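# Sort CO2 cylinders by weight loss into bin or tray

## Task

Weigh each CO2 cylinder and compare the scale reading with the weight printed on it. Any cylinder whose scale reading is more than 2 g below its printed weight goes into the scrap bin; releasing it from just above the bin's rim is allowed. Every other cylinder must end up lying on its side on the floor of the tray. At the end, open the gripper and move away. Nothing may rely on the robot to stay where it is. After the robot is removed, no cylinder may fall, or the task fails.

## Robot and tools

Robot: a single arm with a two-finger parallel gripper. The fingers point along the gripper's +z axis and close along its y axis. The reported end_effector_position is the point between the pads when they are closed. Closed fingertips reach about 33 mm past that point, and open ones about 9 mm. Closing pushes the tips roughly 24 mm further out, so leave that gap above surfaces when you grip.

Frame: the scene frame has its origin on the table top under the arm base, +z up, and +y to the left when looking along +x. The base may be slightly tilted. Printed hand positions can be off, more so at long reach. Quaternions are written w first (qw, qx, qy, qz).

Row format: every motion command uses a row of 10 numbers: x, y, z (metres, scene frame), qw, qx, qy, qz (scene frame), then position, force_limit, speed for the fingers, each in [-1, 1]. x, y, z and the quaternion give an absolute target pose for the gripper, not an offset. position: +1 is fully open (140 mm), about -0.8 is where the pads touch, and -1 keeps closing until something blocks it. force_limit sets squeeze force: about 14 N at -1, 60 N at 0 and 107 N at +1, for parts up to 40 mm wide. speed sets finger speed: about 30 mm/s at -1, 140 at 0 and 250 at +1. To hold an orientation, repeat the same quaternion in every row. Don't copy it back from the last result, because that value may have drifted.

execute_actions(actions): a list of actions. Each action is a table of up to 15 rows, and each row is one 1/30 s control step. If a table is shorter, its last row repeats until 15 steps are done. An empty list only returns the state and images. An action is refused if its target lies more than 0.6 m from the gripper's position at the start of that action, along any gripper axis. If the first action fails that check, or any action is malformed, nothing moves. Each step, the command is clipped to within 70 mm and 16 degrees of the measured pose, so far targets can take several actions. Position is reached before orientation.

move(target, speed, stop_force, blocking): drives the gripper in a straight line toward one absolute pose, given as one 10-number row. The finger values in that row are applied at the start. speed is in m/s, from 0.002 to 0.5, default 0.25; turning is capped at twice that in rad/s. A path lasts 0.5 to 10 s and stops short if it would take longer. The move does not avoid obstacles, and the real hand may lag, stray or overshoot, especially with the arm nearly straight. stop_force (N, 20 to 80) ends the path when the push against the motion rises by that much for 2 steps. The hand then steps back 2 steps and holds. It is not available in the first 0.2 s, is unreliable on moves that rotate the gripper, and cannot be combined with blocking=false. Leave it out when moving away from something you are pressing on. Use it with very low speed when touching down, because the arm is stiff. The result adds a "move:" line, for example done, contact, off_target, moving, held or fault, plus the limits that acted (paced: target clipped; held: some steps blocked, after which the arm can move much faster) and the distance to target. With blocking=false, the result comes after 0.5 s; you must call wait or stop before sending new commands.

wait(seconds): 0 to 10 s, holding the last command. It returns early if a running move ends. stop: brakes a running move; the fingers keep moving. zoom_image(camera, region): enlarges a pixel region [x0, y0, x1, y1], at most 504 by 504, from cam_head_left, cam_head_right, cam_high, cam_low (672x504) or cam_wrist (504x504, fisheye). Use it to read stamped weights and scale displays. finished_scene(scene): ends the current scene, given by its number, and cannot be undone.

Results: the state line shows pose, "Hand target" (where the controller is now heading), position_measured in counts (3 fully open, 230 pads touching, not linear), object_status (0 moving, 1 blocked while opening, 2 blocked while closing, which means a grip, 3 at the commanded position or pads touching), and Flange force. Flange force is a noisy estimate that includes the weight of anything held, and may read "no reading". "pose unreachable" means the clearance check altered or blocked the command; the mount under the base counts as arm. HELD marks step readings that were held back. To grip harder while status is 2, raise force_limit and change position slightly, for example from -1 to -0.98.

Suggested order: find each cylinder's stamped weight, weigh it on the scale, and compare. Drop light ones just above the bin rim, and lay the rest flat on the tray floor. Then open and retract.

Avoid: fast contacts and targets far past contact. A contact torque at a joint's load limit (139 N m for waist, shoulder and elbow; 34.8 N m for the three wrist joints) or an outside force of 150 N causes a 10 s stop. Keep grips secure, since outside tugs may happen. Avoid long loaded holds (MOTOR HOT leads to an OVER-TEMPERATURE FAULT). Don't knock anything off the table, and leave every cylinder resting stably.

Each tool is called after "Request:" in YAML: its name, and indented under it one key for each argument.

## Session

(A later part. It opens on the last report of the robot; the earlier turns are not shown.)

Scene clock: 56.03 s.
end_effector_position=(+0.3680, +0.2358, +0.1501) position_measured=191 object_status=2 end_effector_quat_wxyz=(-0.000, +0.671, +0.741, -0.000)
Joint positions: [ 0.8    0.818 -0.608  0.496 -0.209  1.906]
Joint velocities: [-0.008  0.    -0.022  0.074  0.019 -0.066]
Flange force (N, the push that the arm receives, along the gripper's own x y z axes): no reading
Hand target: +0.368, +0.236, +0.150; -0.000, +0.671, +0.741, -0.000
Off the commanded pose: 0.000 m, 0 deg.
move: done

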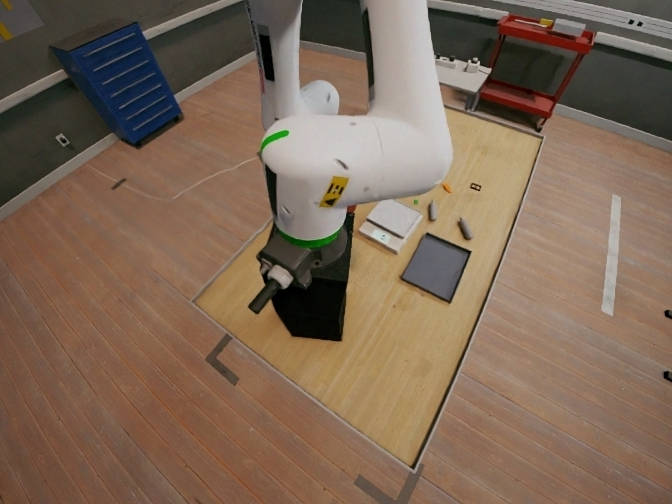

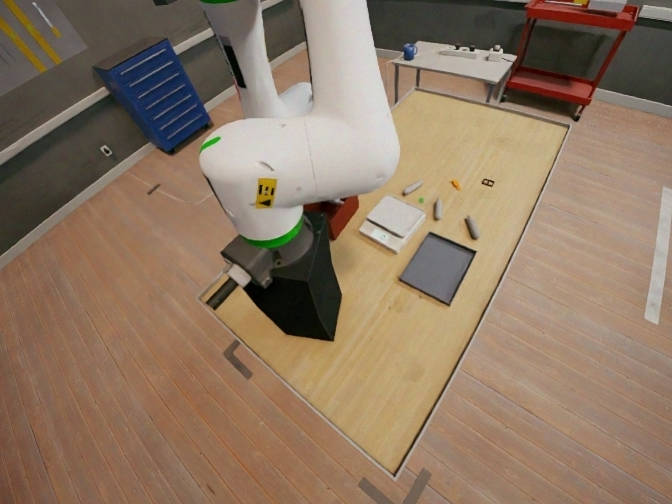

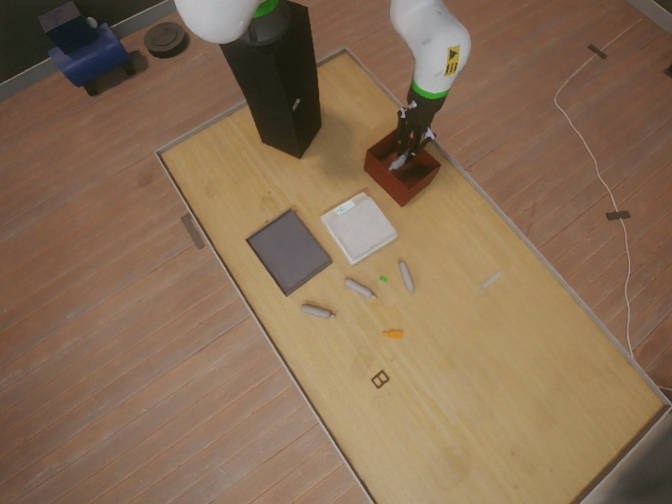

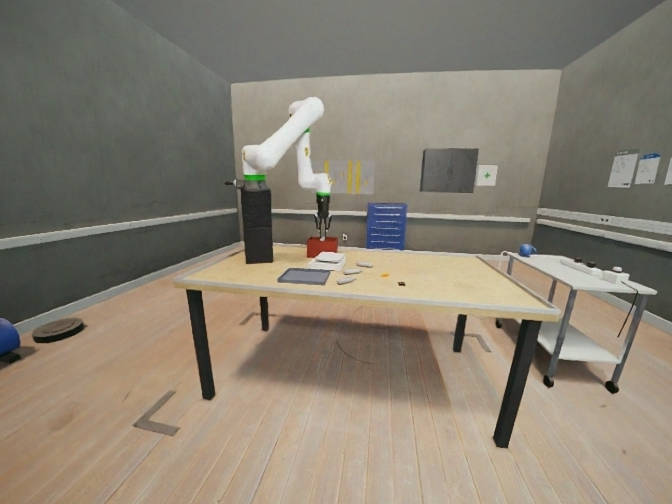

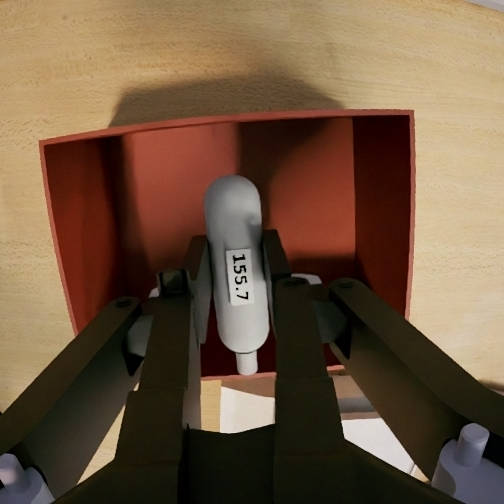

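Request:
move:
  target: [0.375,0.246,0.132,0,0.67,0.74,0,-1,-0.3,0]
  speed: 0.03

Request:
move:
  target: [0.375,0.246,0.132,0,0.67,0.74,0,-0.2,-0.3,0]

Request:
move:
  target: [0.385,0.24,0.2,0,0.67,0.74,0,-0.1,-0.3,0]
  speed: 0.1

Request:
move:
  target: [0.67,0.03,0.17,0,0.99,-0.139,0,-0.1,-0.3,0]
  speed: 0.35

Request:
move:
  target: [0.685,0.02,0.085,0,0.99,-0.139,0,-0.1,-0.3,0]
  speed: 0.15

Scene clock: 62.90 s.
end_effector_position=(+0.3752, +0.2462, +0.1321) position_measured=191 object_status=2 end_effector_quat_wxyz=(-0.000, +0.671, +0.741, +0.000)
Joint positions: [ 0.791  0.873 -0.574  0.556 -0.189  1.854]
Joint velocities: [-0.004  0.002 -0.009  0.027  0.004 -0.023]
Flange force (N, the push that the arm receives, along the gripper's own x y z axes): no reading
Hand target: +0.375, +0.246, +0.132; -0.000, +0.671, +0.741, -0.000
Off the commanded pose: 0.000 m, 0 deg.
move: done

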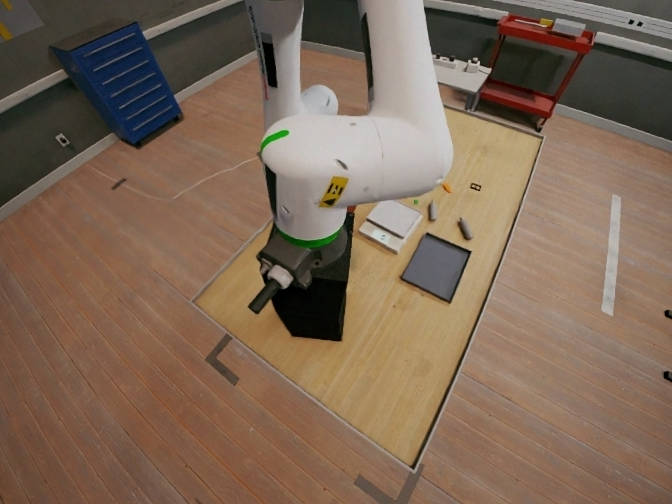

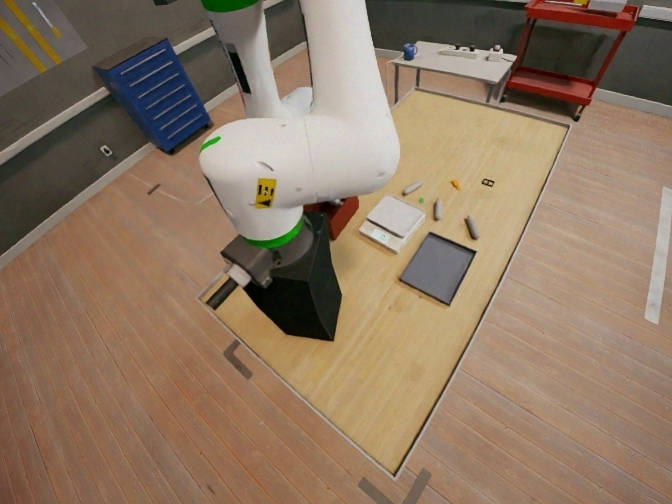

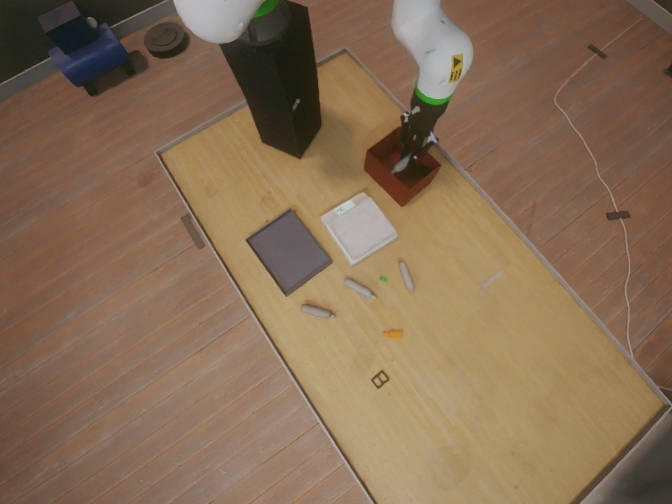

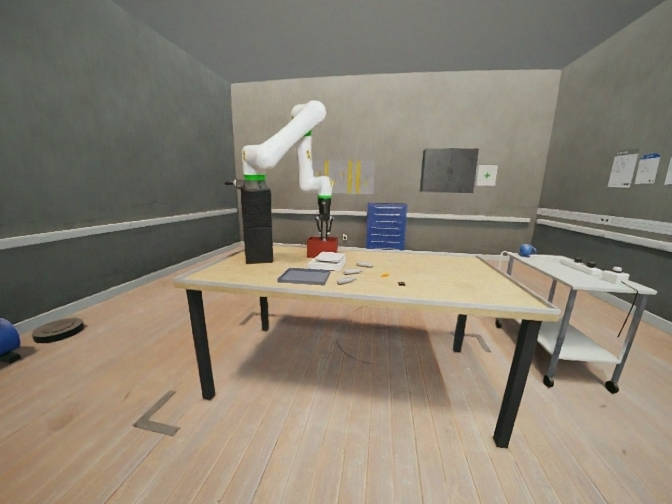

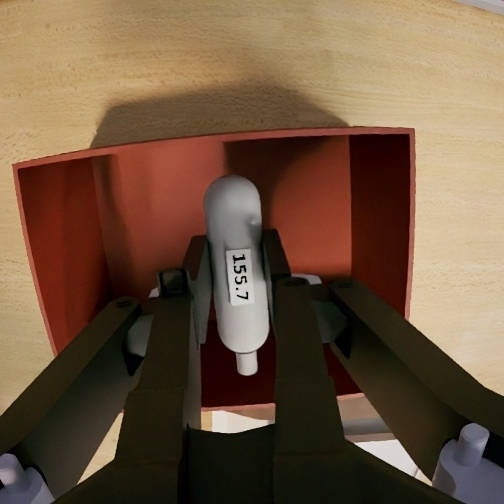

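Scene clock: 63.60 s.
end_effector_position=(+0.3750, +0.2460, +0.1320) position_measured=154 object_status=3 end_effector_quat_wxyz=(-0.000, +0.671, +0.741, -0.000)
Joint positions: [ 0.79   0.873 -0.576  0.561 -0.188  1.85 ]
Joint velocities: [-0.001 -0.    -0.001  0.004  0.001 -0.003]
Flange force (N, the push that the arm receives, along the gripper's own x y z axes): no reading
Hand target: +0.375, +0.246, +0.132; -0.000, +0.671, +0.741, -0.000
Off the commanded pose: 0.000 m, 0 deg.
move: done

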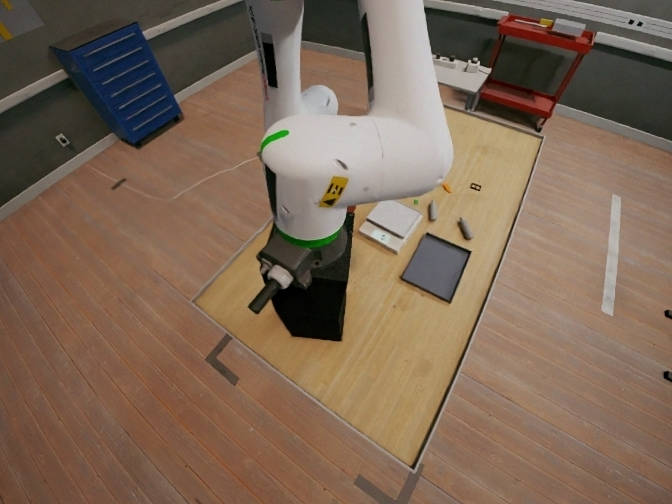

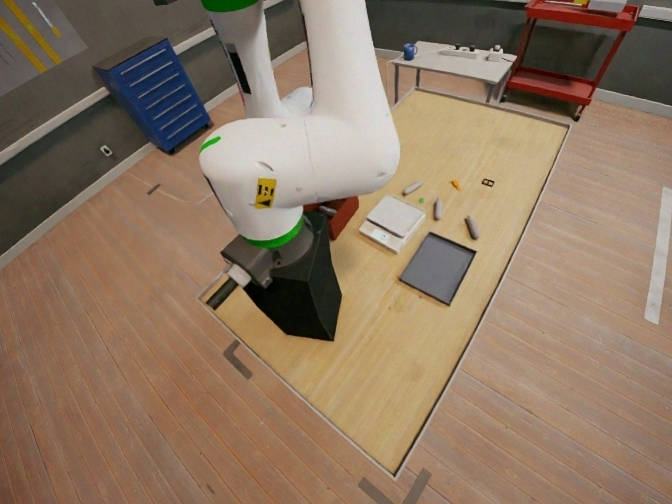

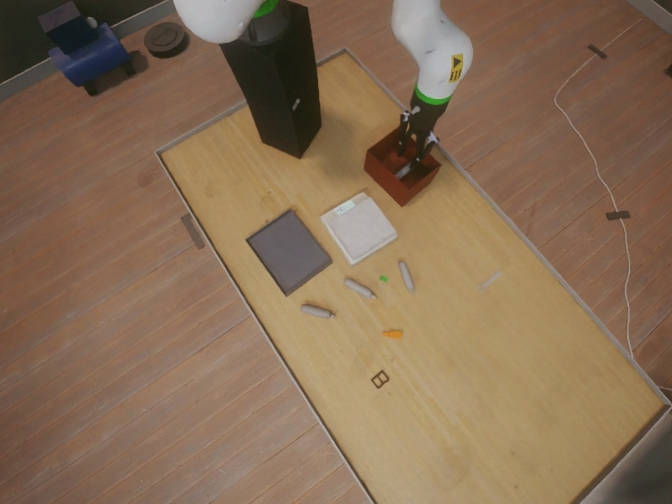

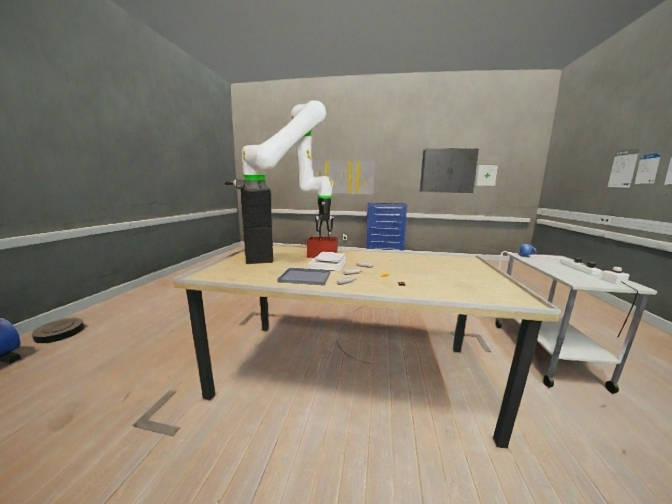

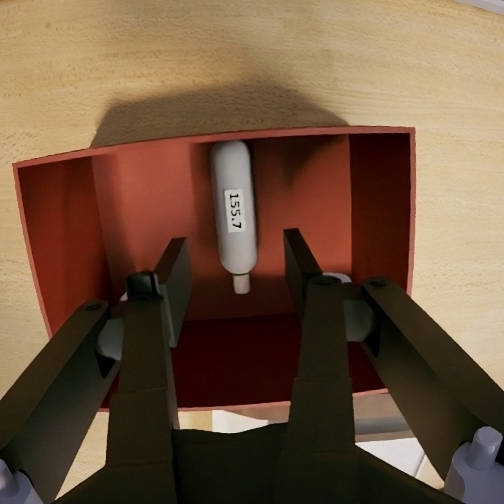

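Scene clock: 64.63 s.
end_effector_position=(+0.3849, +0.2402, +0.1999) position_measured=141 object_status=3 end_effector_quat_wxyz=(-0.000, +0.671, +0.741, -0.000)
Joint positions: [ 0.814  0.712 -0.536  0.271 -0.375  2.126]
Joint velocities: [-0.001 -0.001  0.003 -0.006 -0.004  0.006]
Flange force (N, the push that the arm receives, along the gripper's own x y z axes): [-0.6 -1.3 -8.6]
Hand target: +0.385, +0.240, +0.200; -0.000, +0.671, +0.741, -0.000
Off the commanded pose: 0.000 m, 0 deg.
move: done

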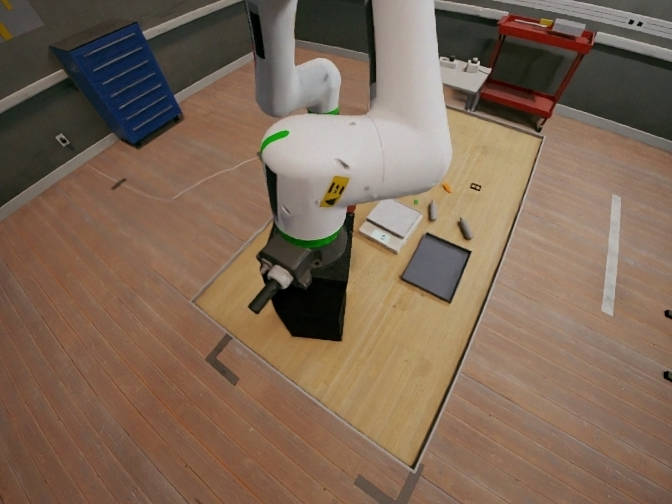

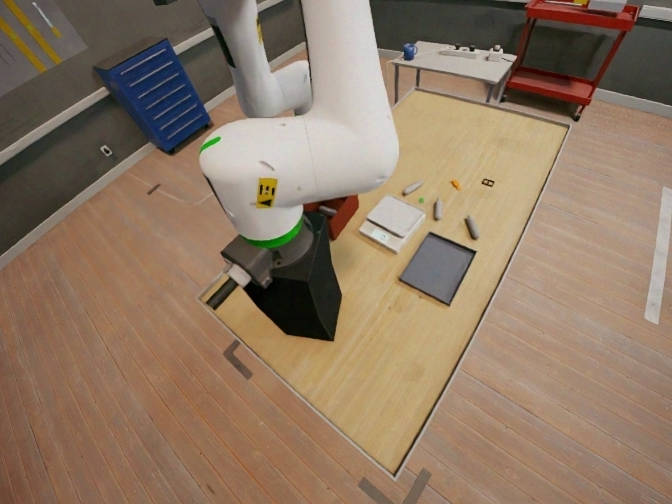

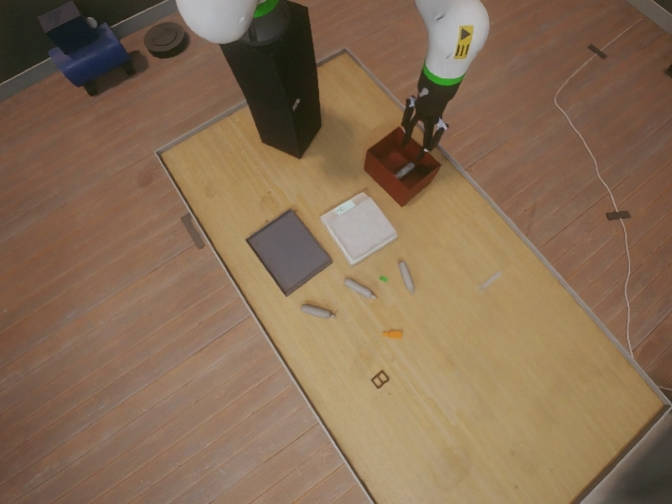

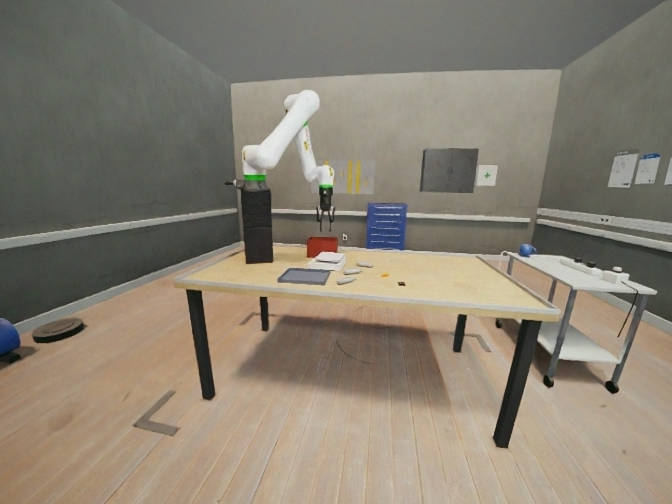

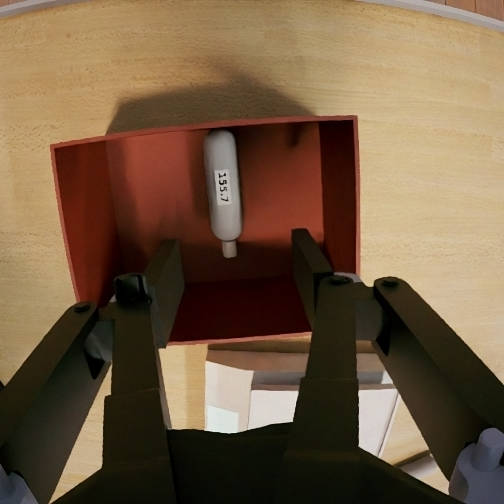

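Scene clock: 67.83 s.
end_effector_position=(+0.6694, +0.0318, +0.1694) position_measured=141 object_status=3 end_effector_quat_wxyz=(-0.001, +0.990, -0.139, -0.001)
Joint positions: [ 0.207  1.009  0.188  0.15  -0.732  0.929]
Joint velocities: [-0.001  0.003  0.003  0.    -0.004 -0.002]
Flange force (N, the push that the arm receives, along the gripper's own x y z axes): [-1.0 -0.1 -2.3]
Hand target: +0.669, +0.032, +0.169; -0.001, +0.990, -0.139, -0.001
Off the commanded pose: 0.002 m, 0 deg.
move: done

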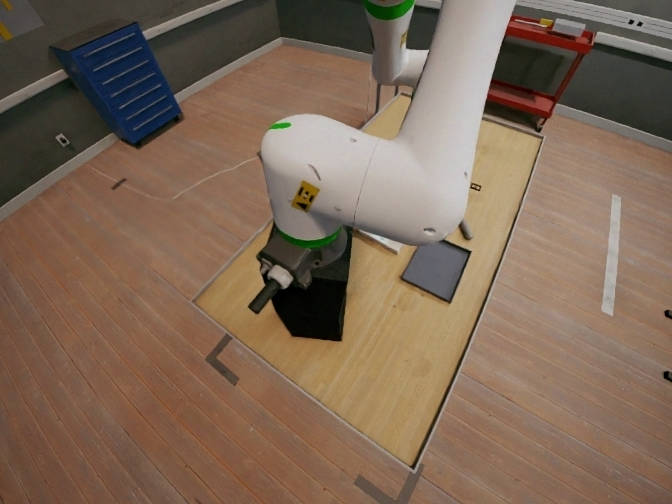

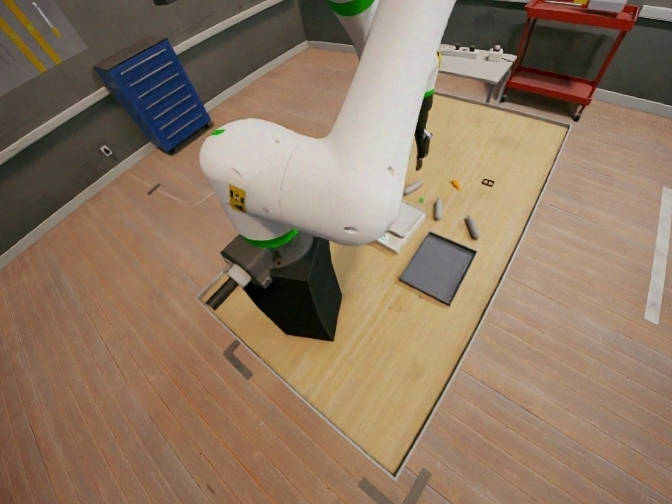

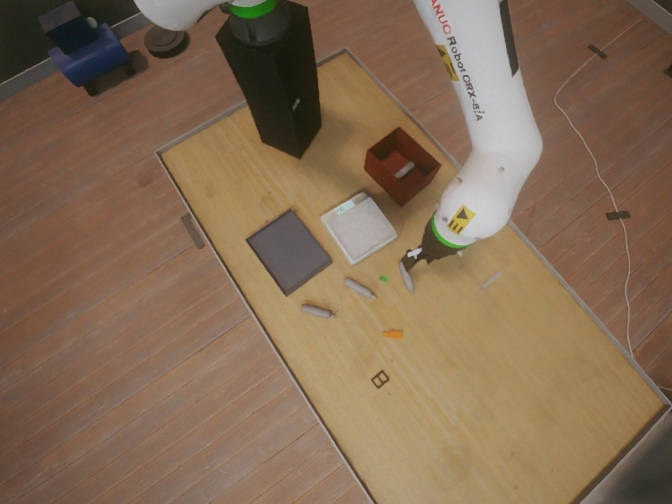

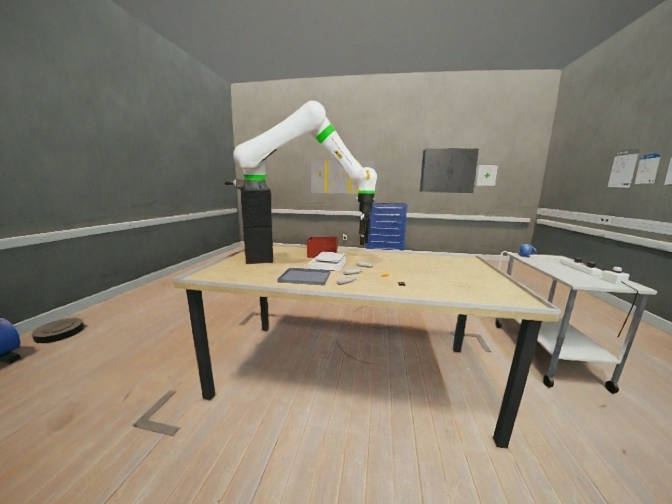

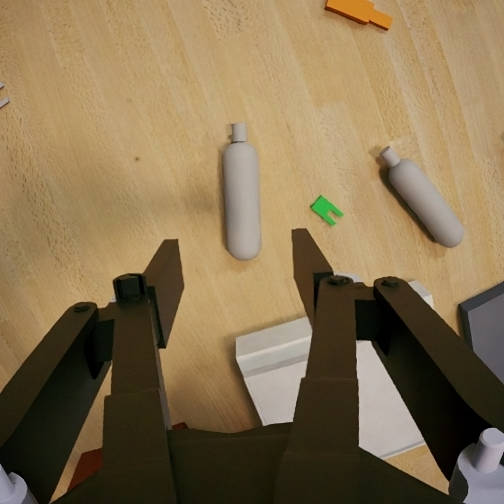

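Scene clock: 68.83 s.
end_effector_position=(+0.6849, +0.0200, +0.0851) position_measured=141 object_status=3 end_effector_quat_wxyz=(-0.000, +0.990, -0.139, +0.000)
Joint positions: [ 0.172  1.193  0.317  0.165 -0.674  0.946]
Joint velocities: [-0.     0.     0.001  0.    -0.003  0.   ]
Flange force (N, the push that the arm receives, along the gripper's own x y z axes): [-4.0 1.1 -4.9]
Hand target: +0.685, +0.020, +0.085; -0.000, +0.990, -0.139, -0.000
Off the commanded pose: 0.000 m, 0 deg.
move: done

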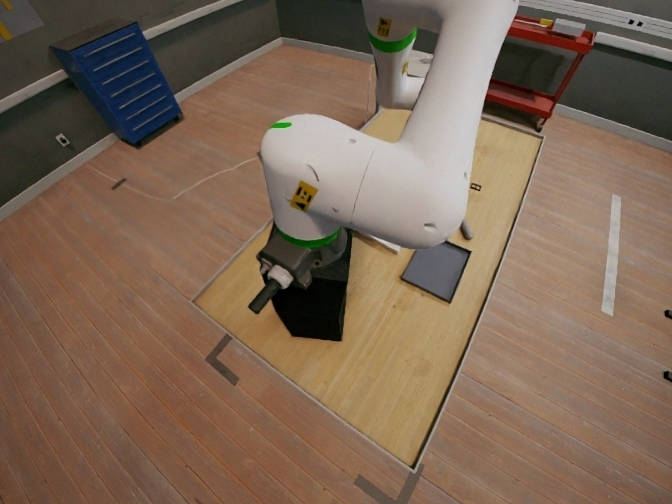

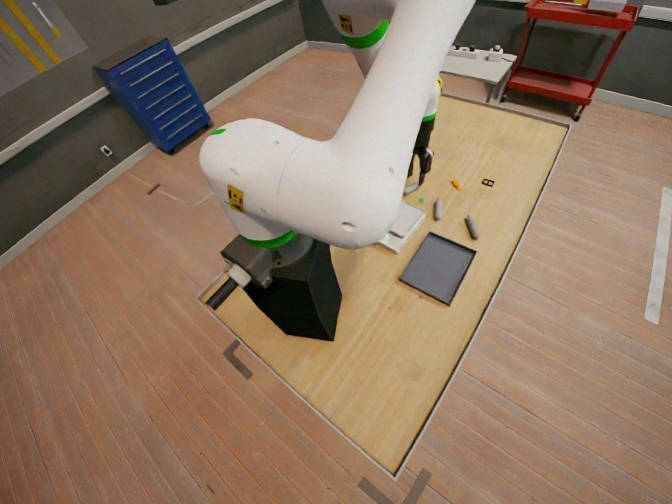

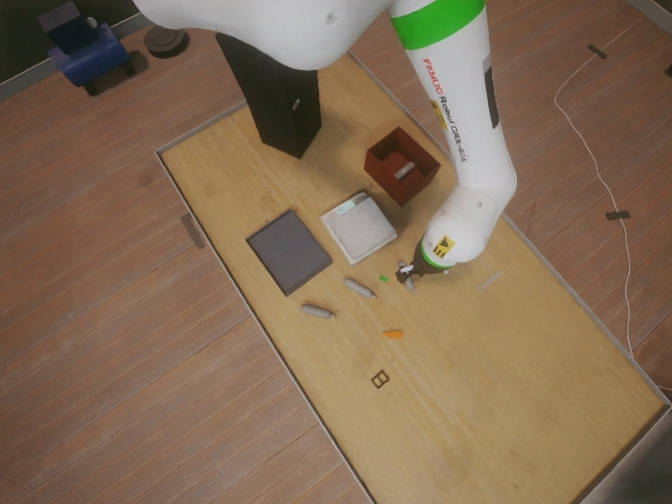

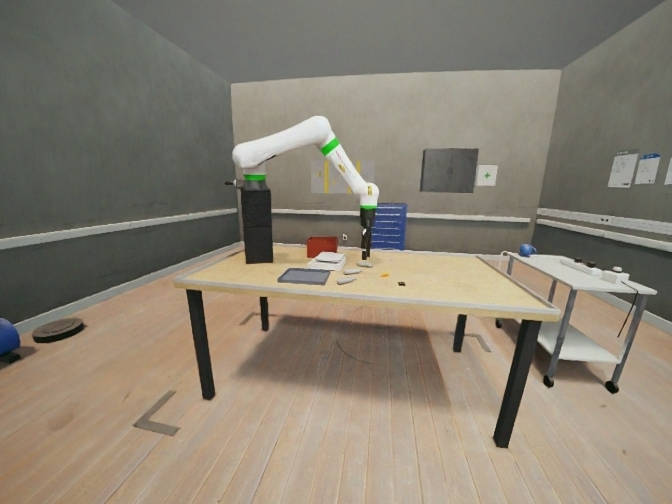

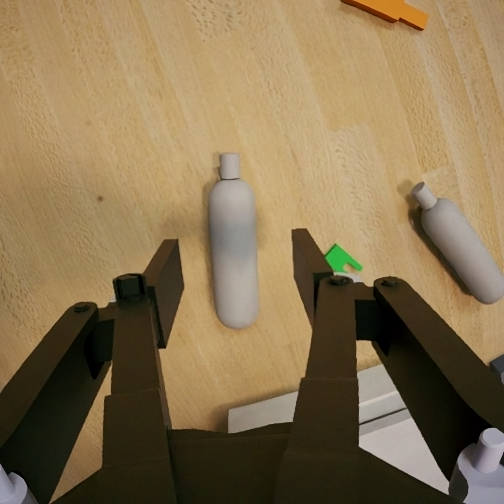

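Request:
move:
  target: [0.68,0.025,0.044,0,0.99,-0.139,0,-0.1,-0.3,0]
  speed: 0.08

Request:
move:
  target: [0.694,0.073,0.044,0,0.99,-0.139,0,-0.1,-0.3,0]
  speed: 0.04

Scene clock: 75.37 s.
end_effector_position=(+0.6799, +0.0249, +0.0441) position_measured=141 object_status=3 end_effector_quat_wxyz=(+0.000, +0.990, -0.139, +0.000)
Joint positions: [ 0.174  1.269  0.349  0.175 -0.631  0.931]
Joint velocities: [ 0.    -0.     0.001 -0.     0.     0.   ]
Flange force (N, the push that the arm receives, along the gripper's own x y z axes): [-9.6 2.6 -7.8]
Hand target: +0.680, +0.025, +0.044; +0.000, +0.990, -0.139, +0.000
Off the commanded pose: 0.000 m, 0 deg.
move: done

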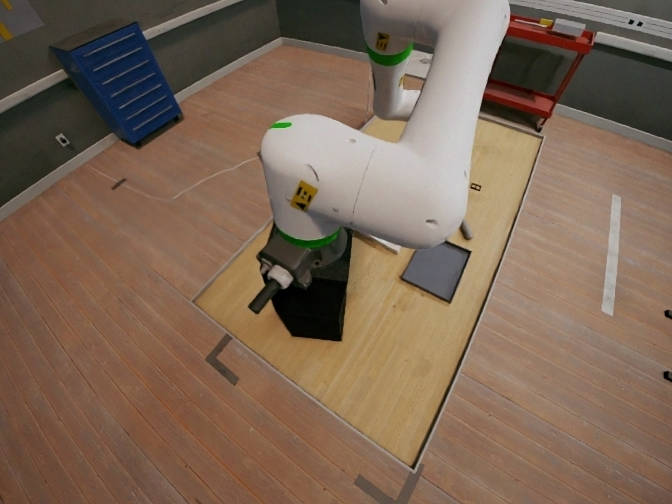

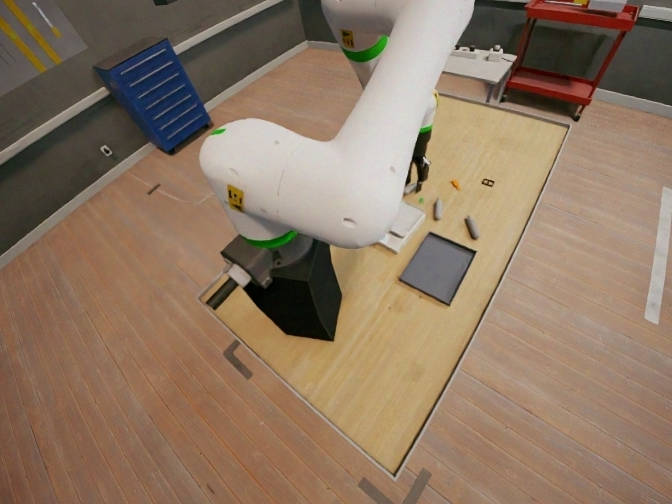

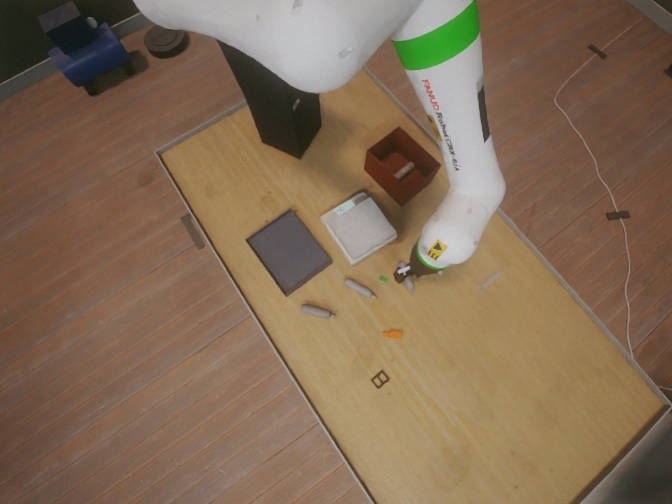

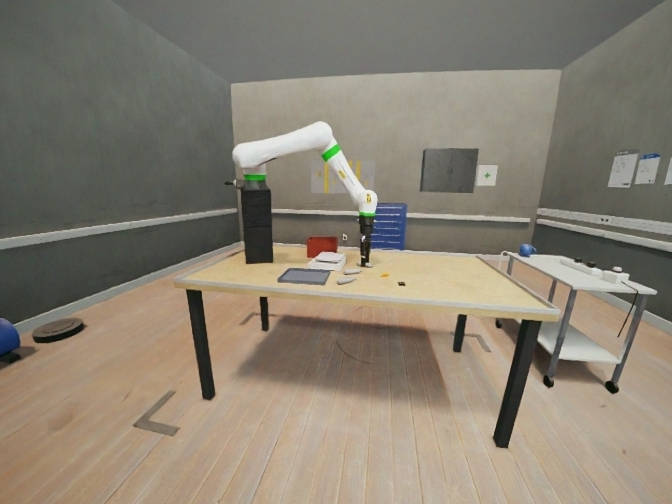

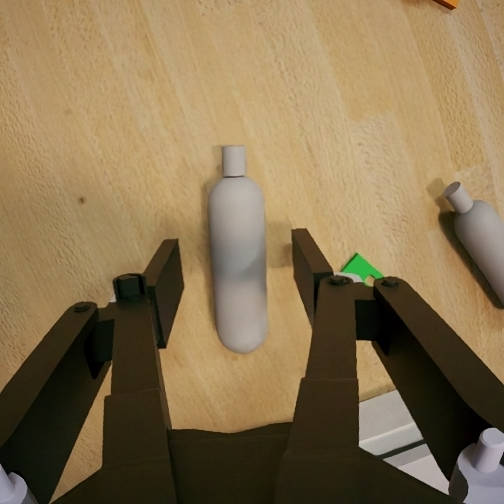

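Scene clock: 76.90 s.
end_effector_position=(+0.6940, +0.0728, +0.0439) position_measured=141 object_status=3 end_effector_quat_wxyz=(+0.000, +0.990, -0.139, +0.000)
Joint positions: [ 0.238  1.309  0.431  0.167 -0.68   0.879]
Joint velocities: [ 0.001  0.     0.002  0.001 -0.002 -0.002]
Flange force (N, the push that the arm receives, along the gripper's own x y z axes): [-8.5 1.1 -5.2]
Hand target: +0.694, +0.073, +0.044; +0.000, +0.990, -0.139, +0.000
Off the commanded pose: 0.000 m, 0 deg.
move: done

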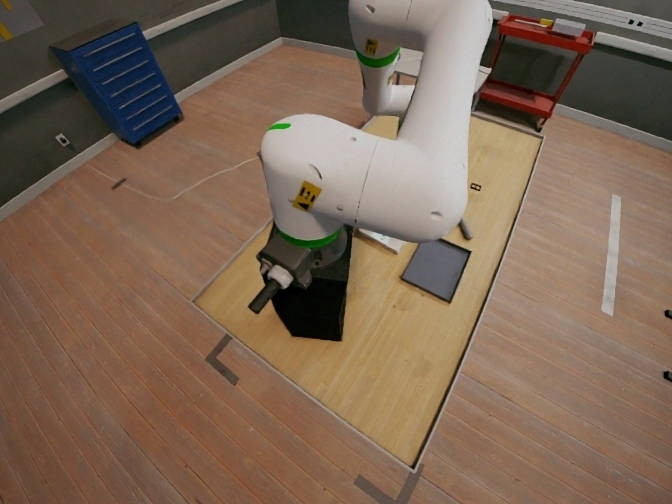

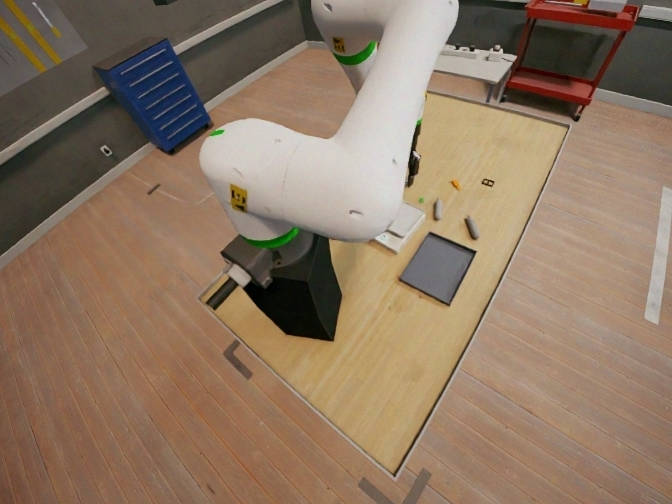

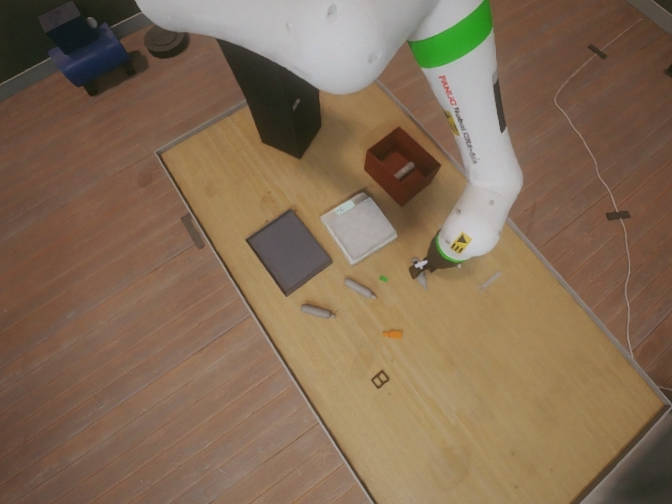

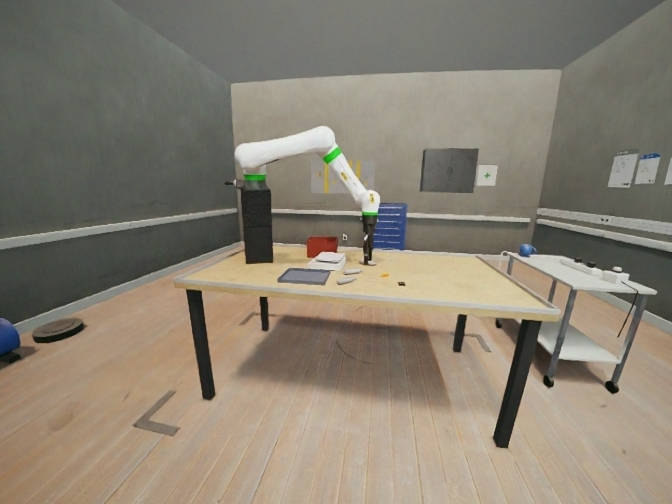

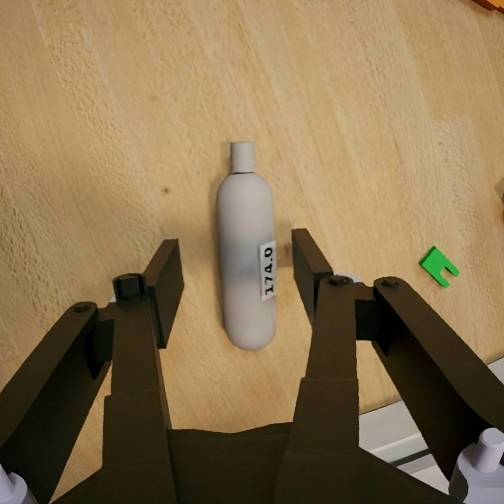

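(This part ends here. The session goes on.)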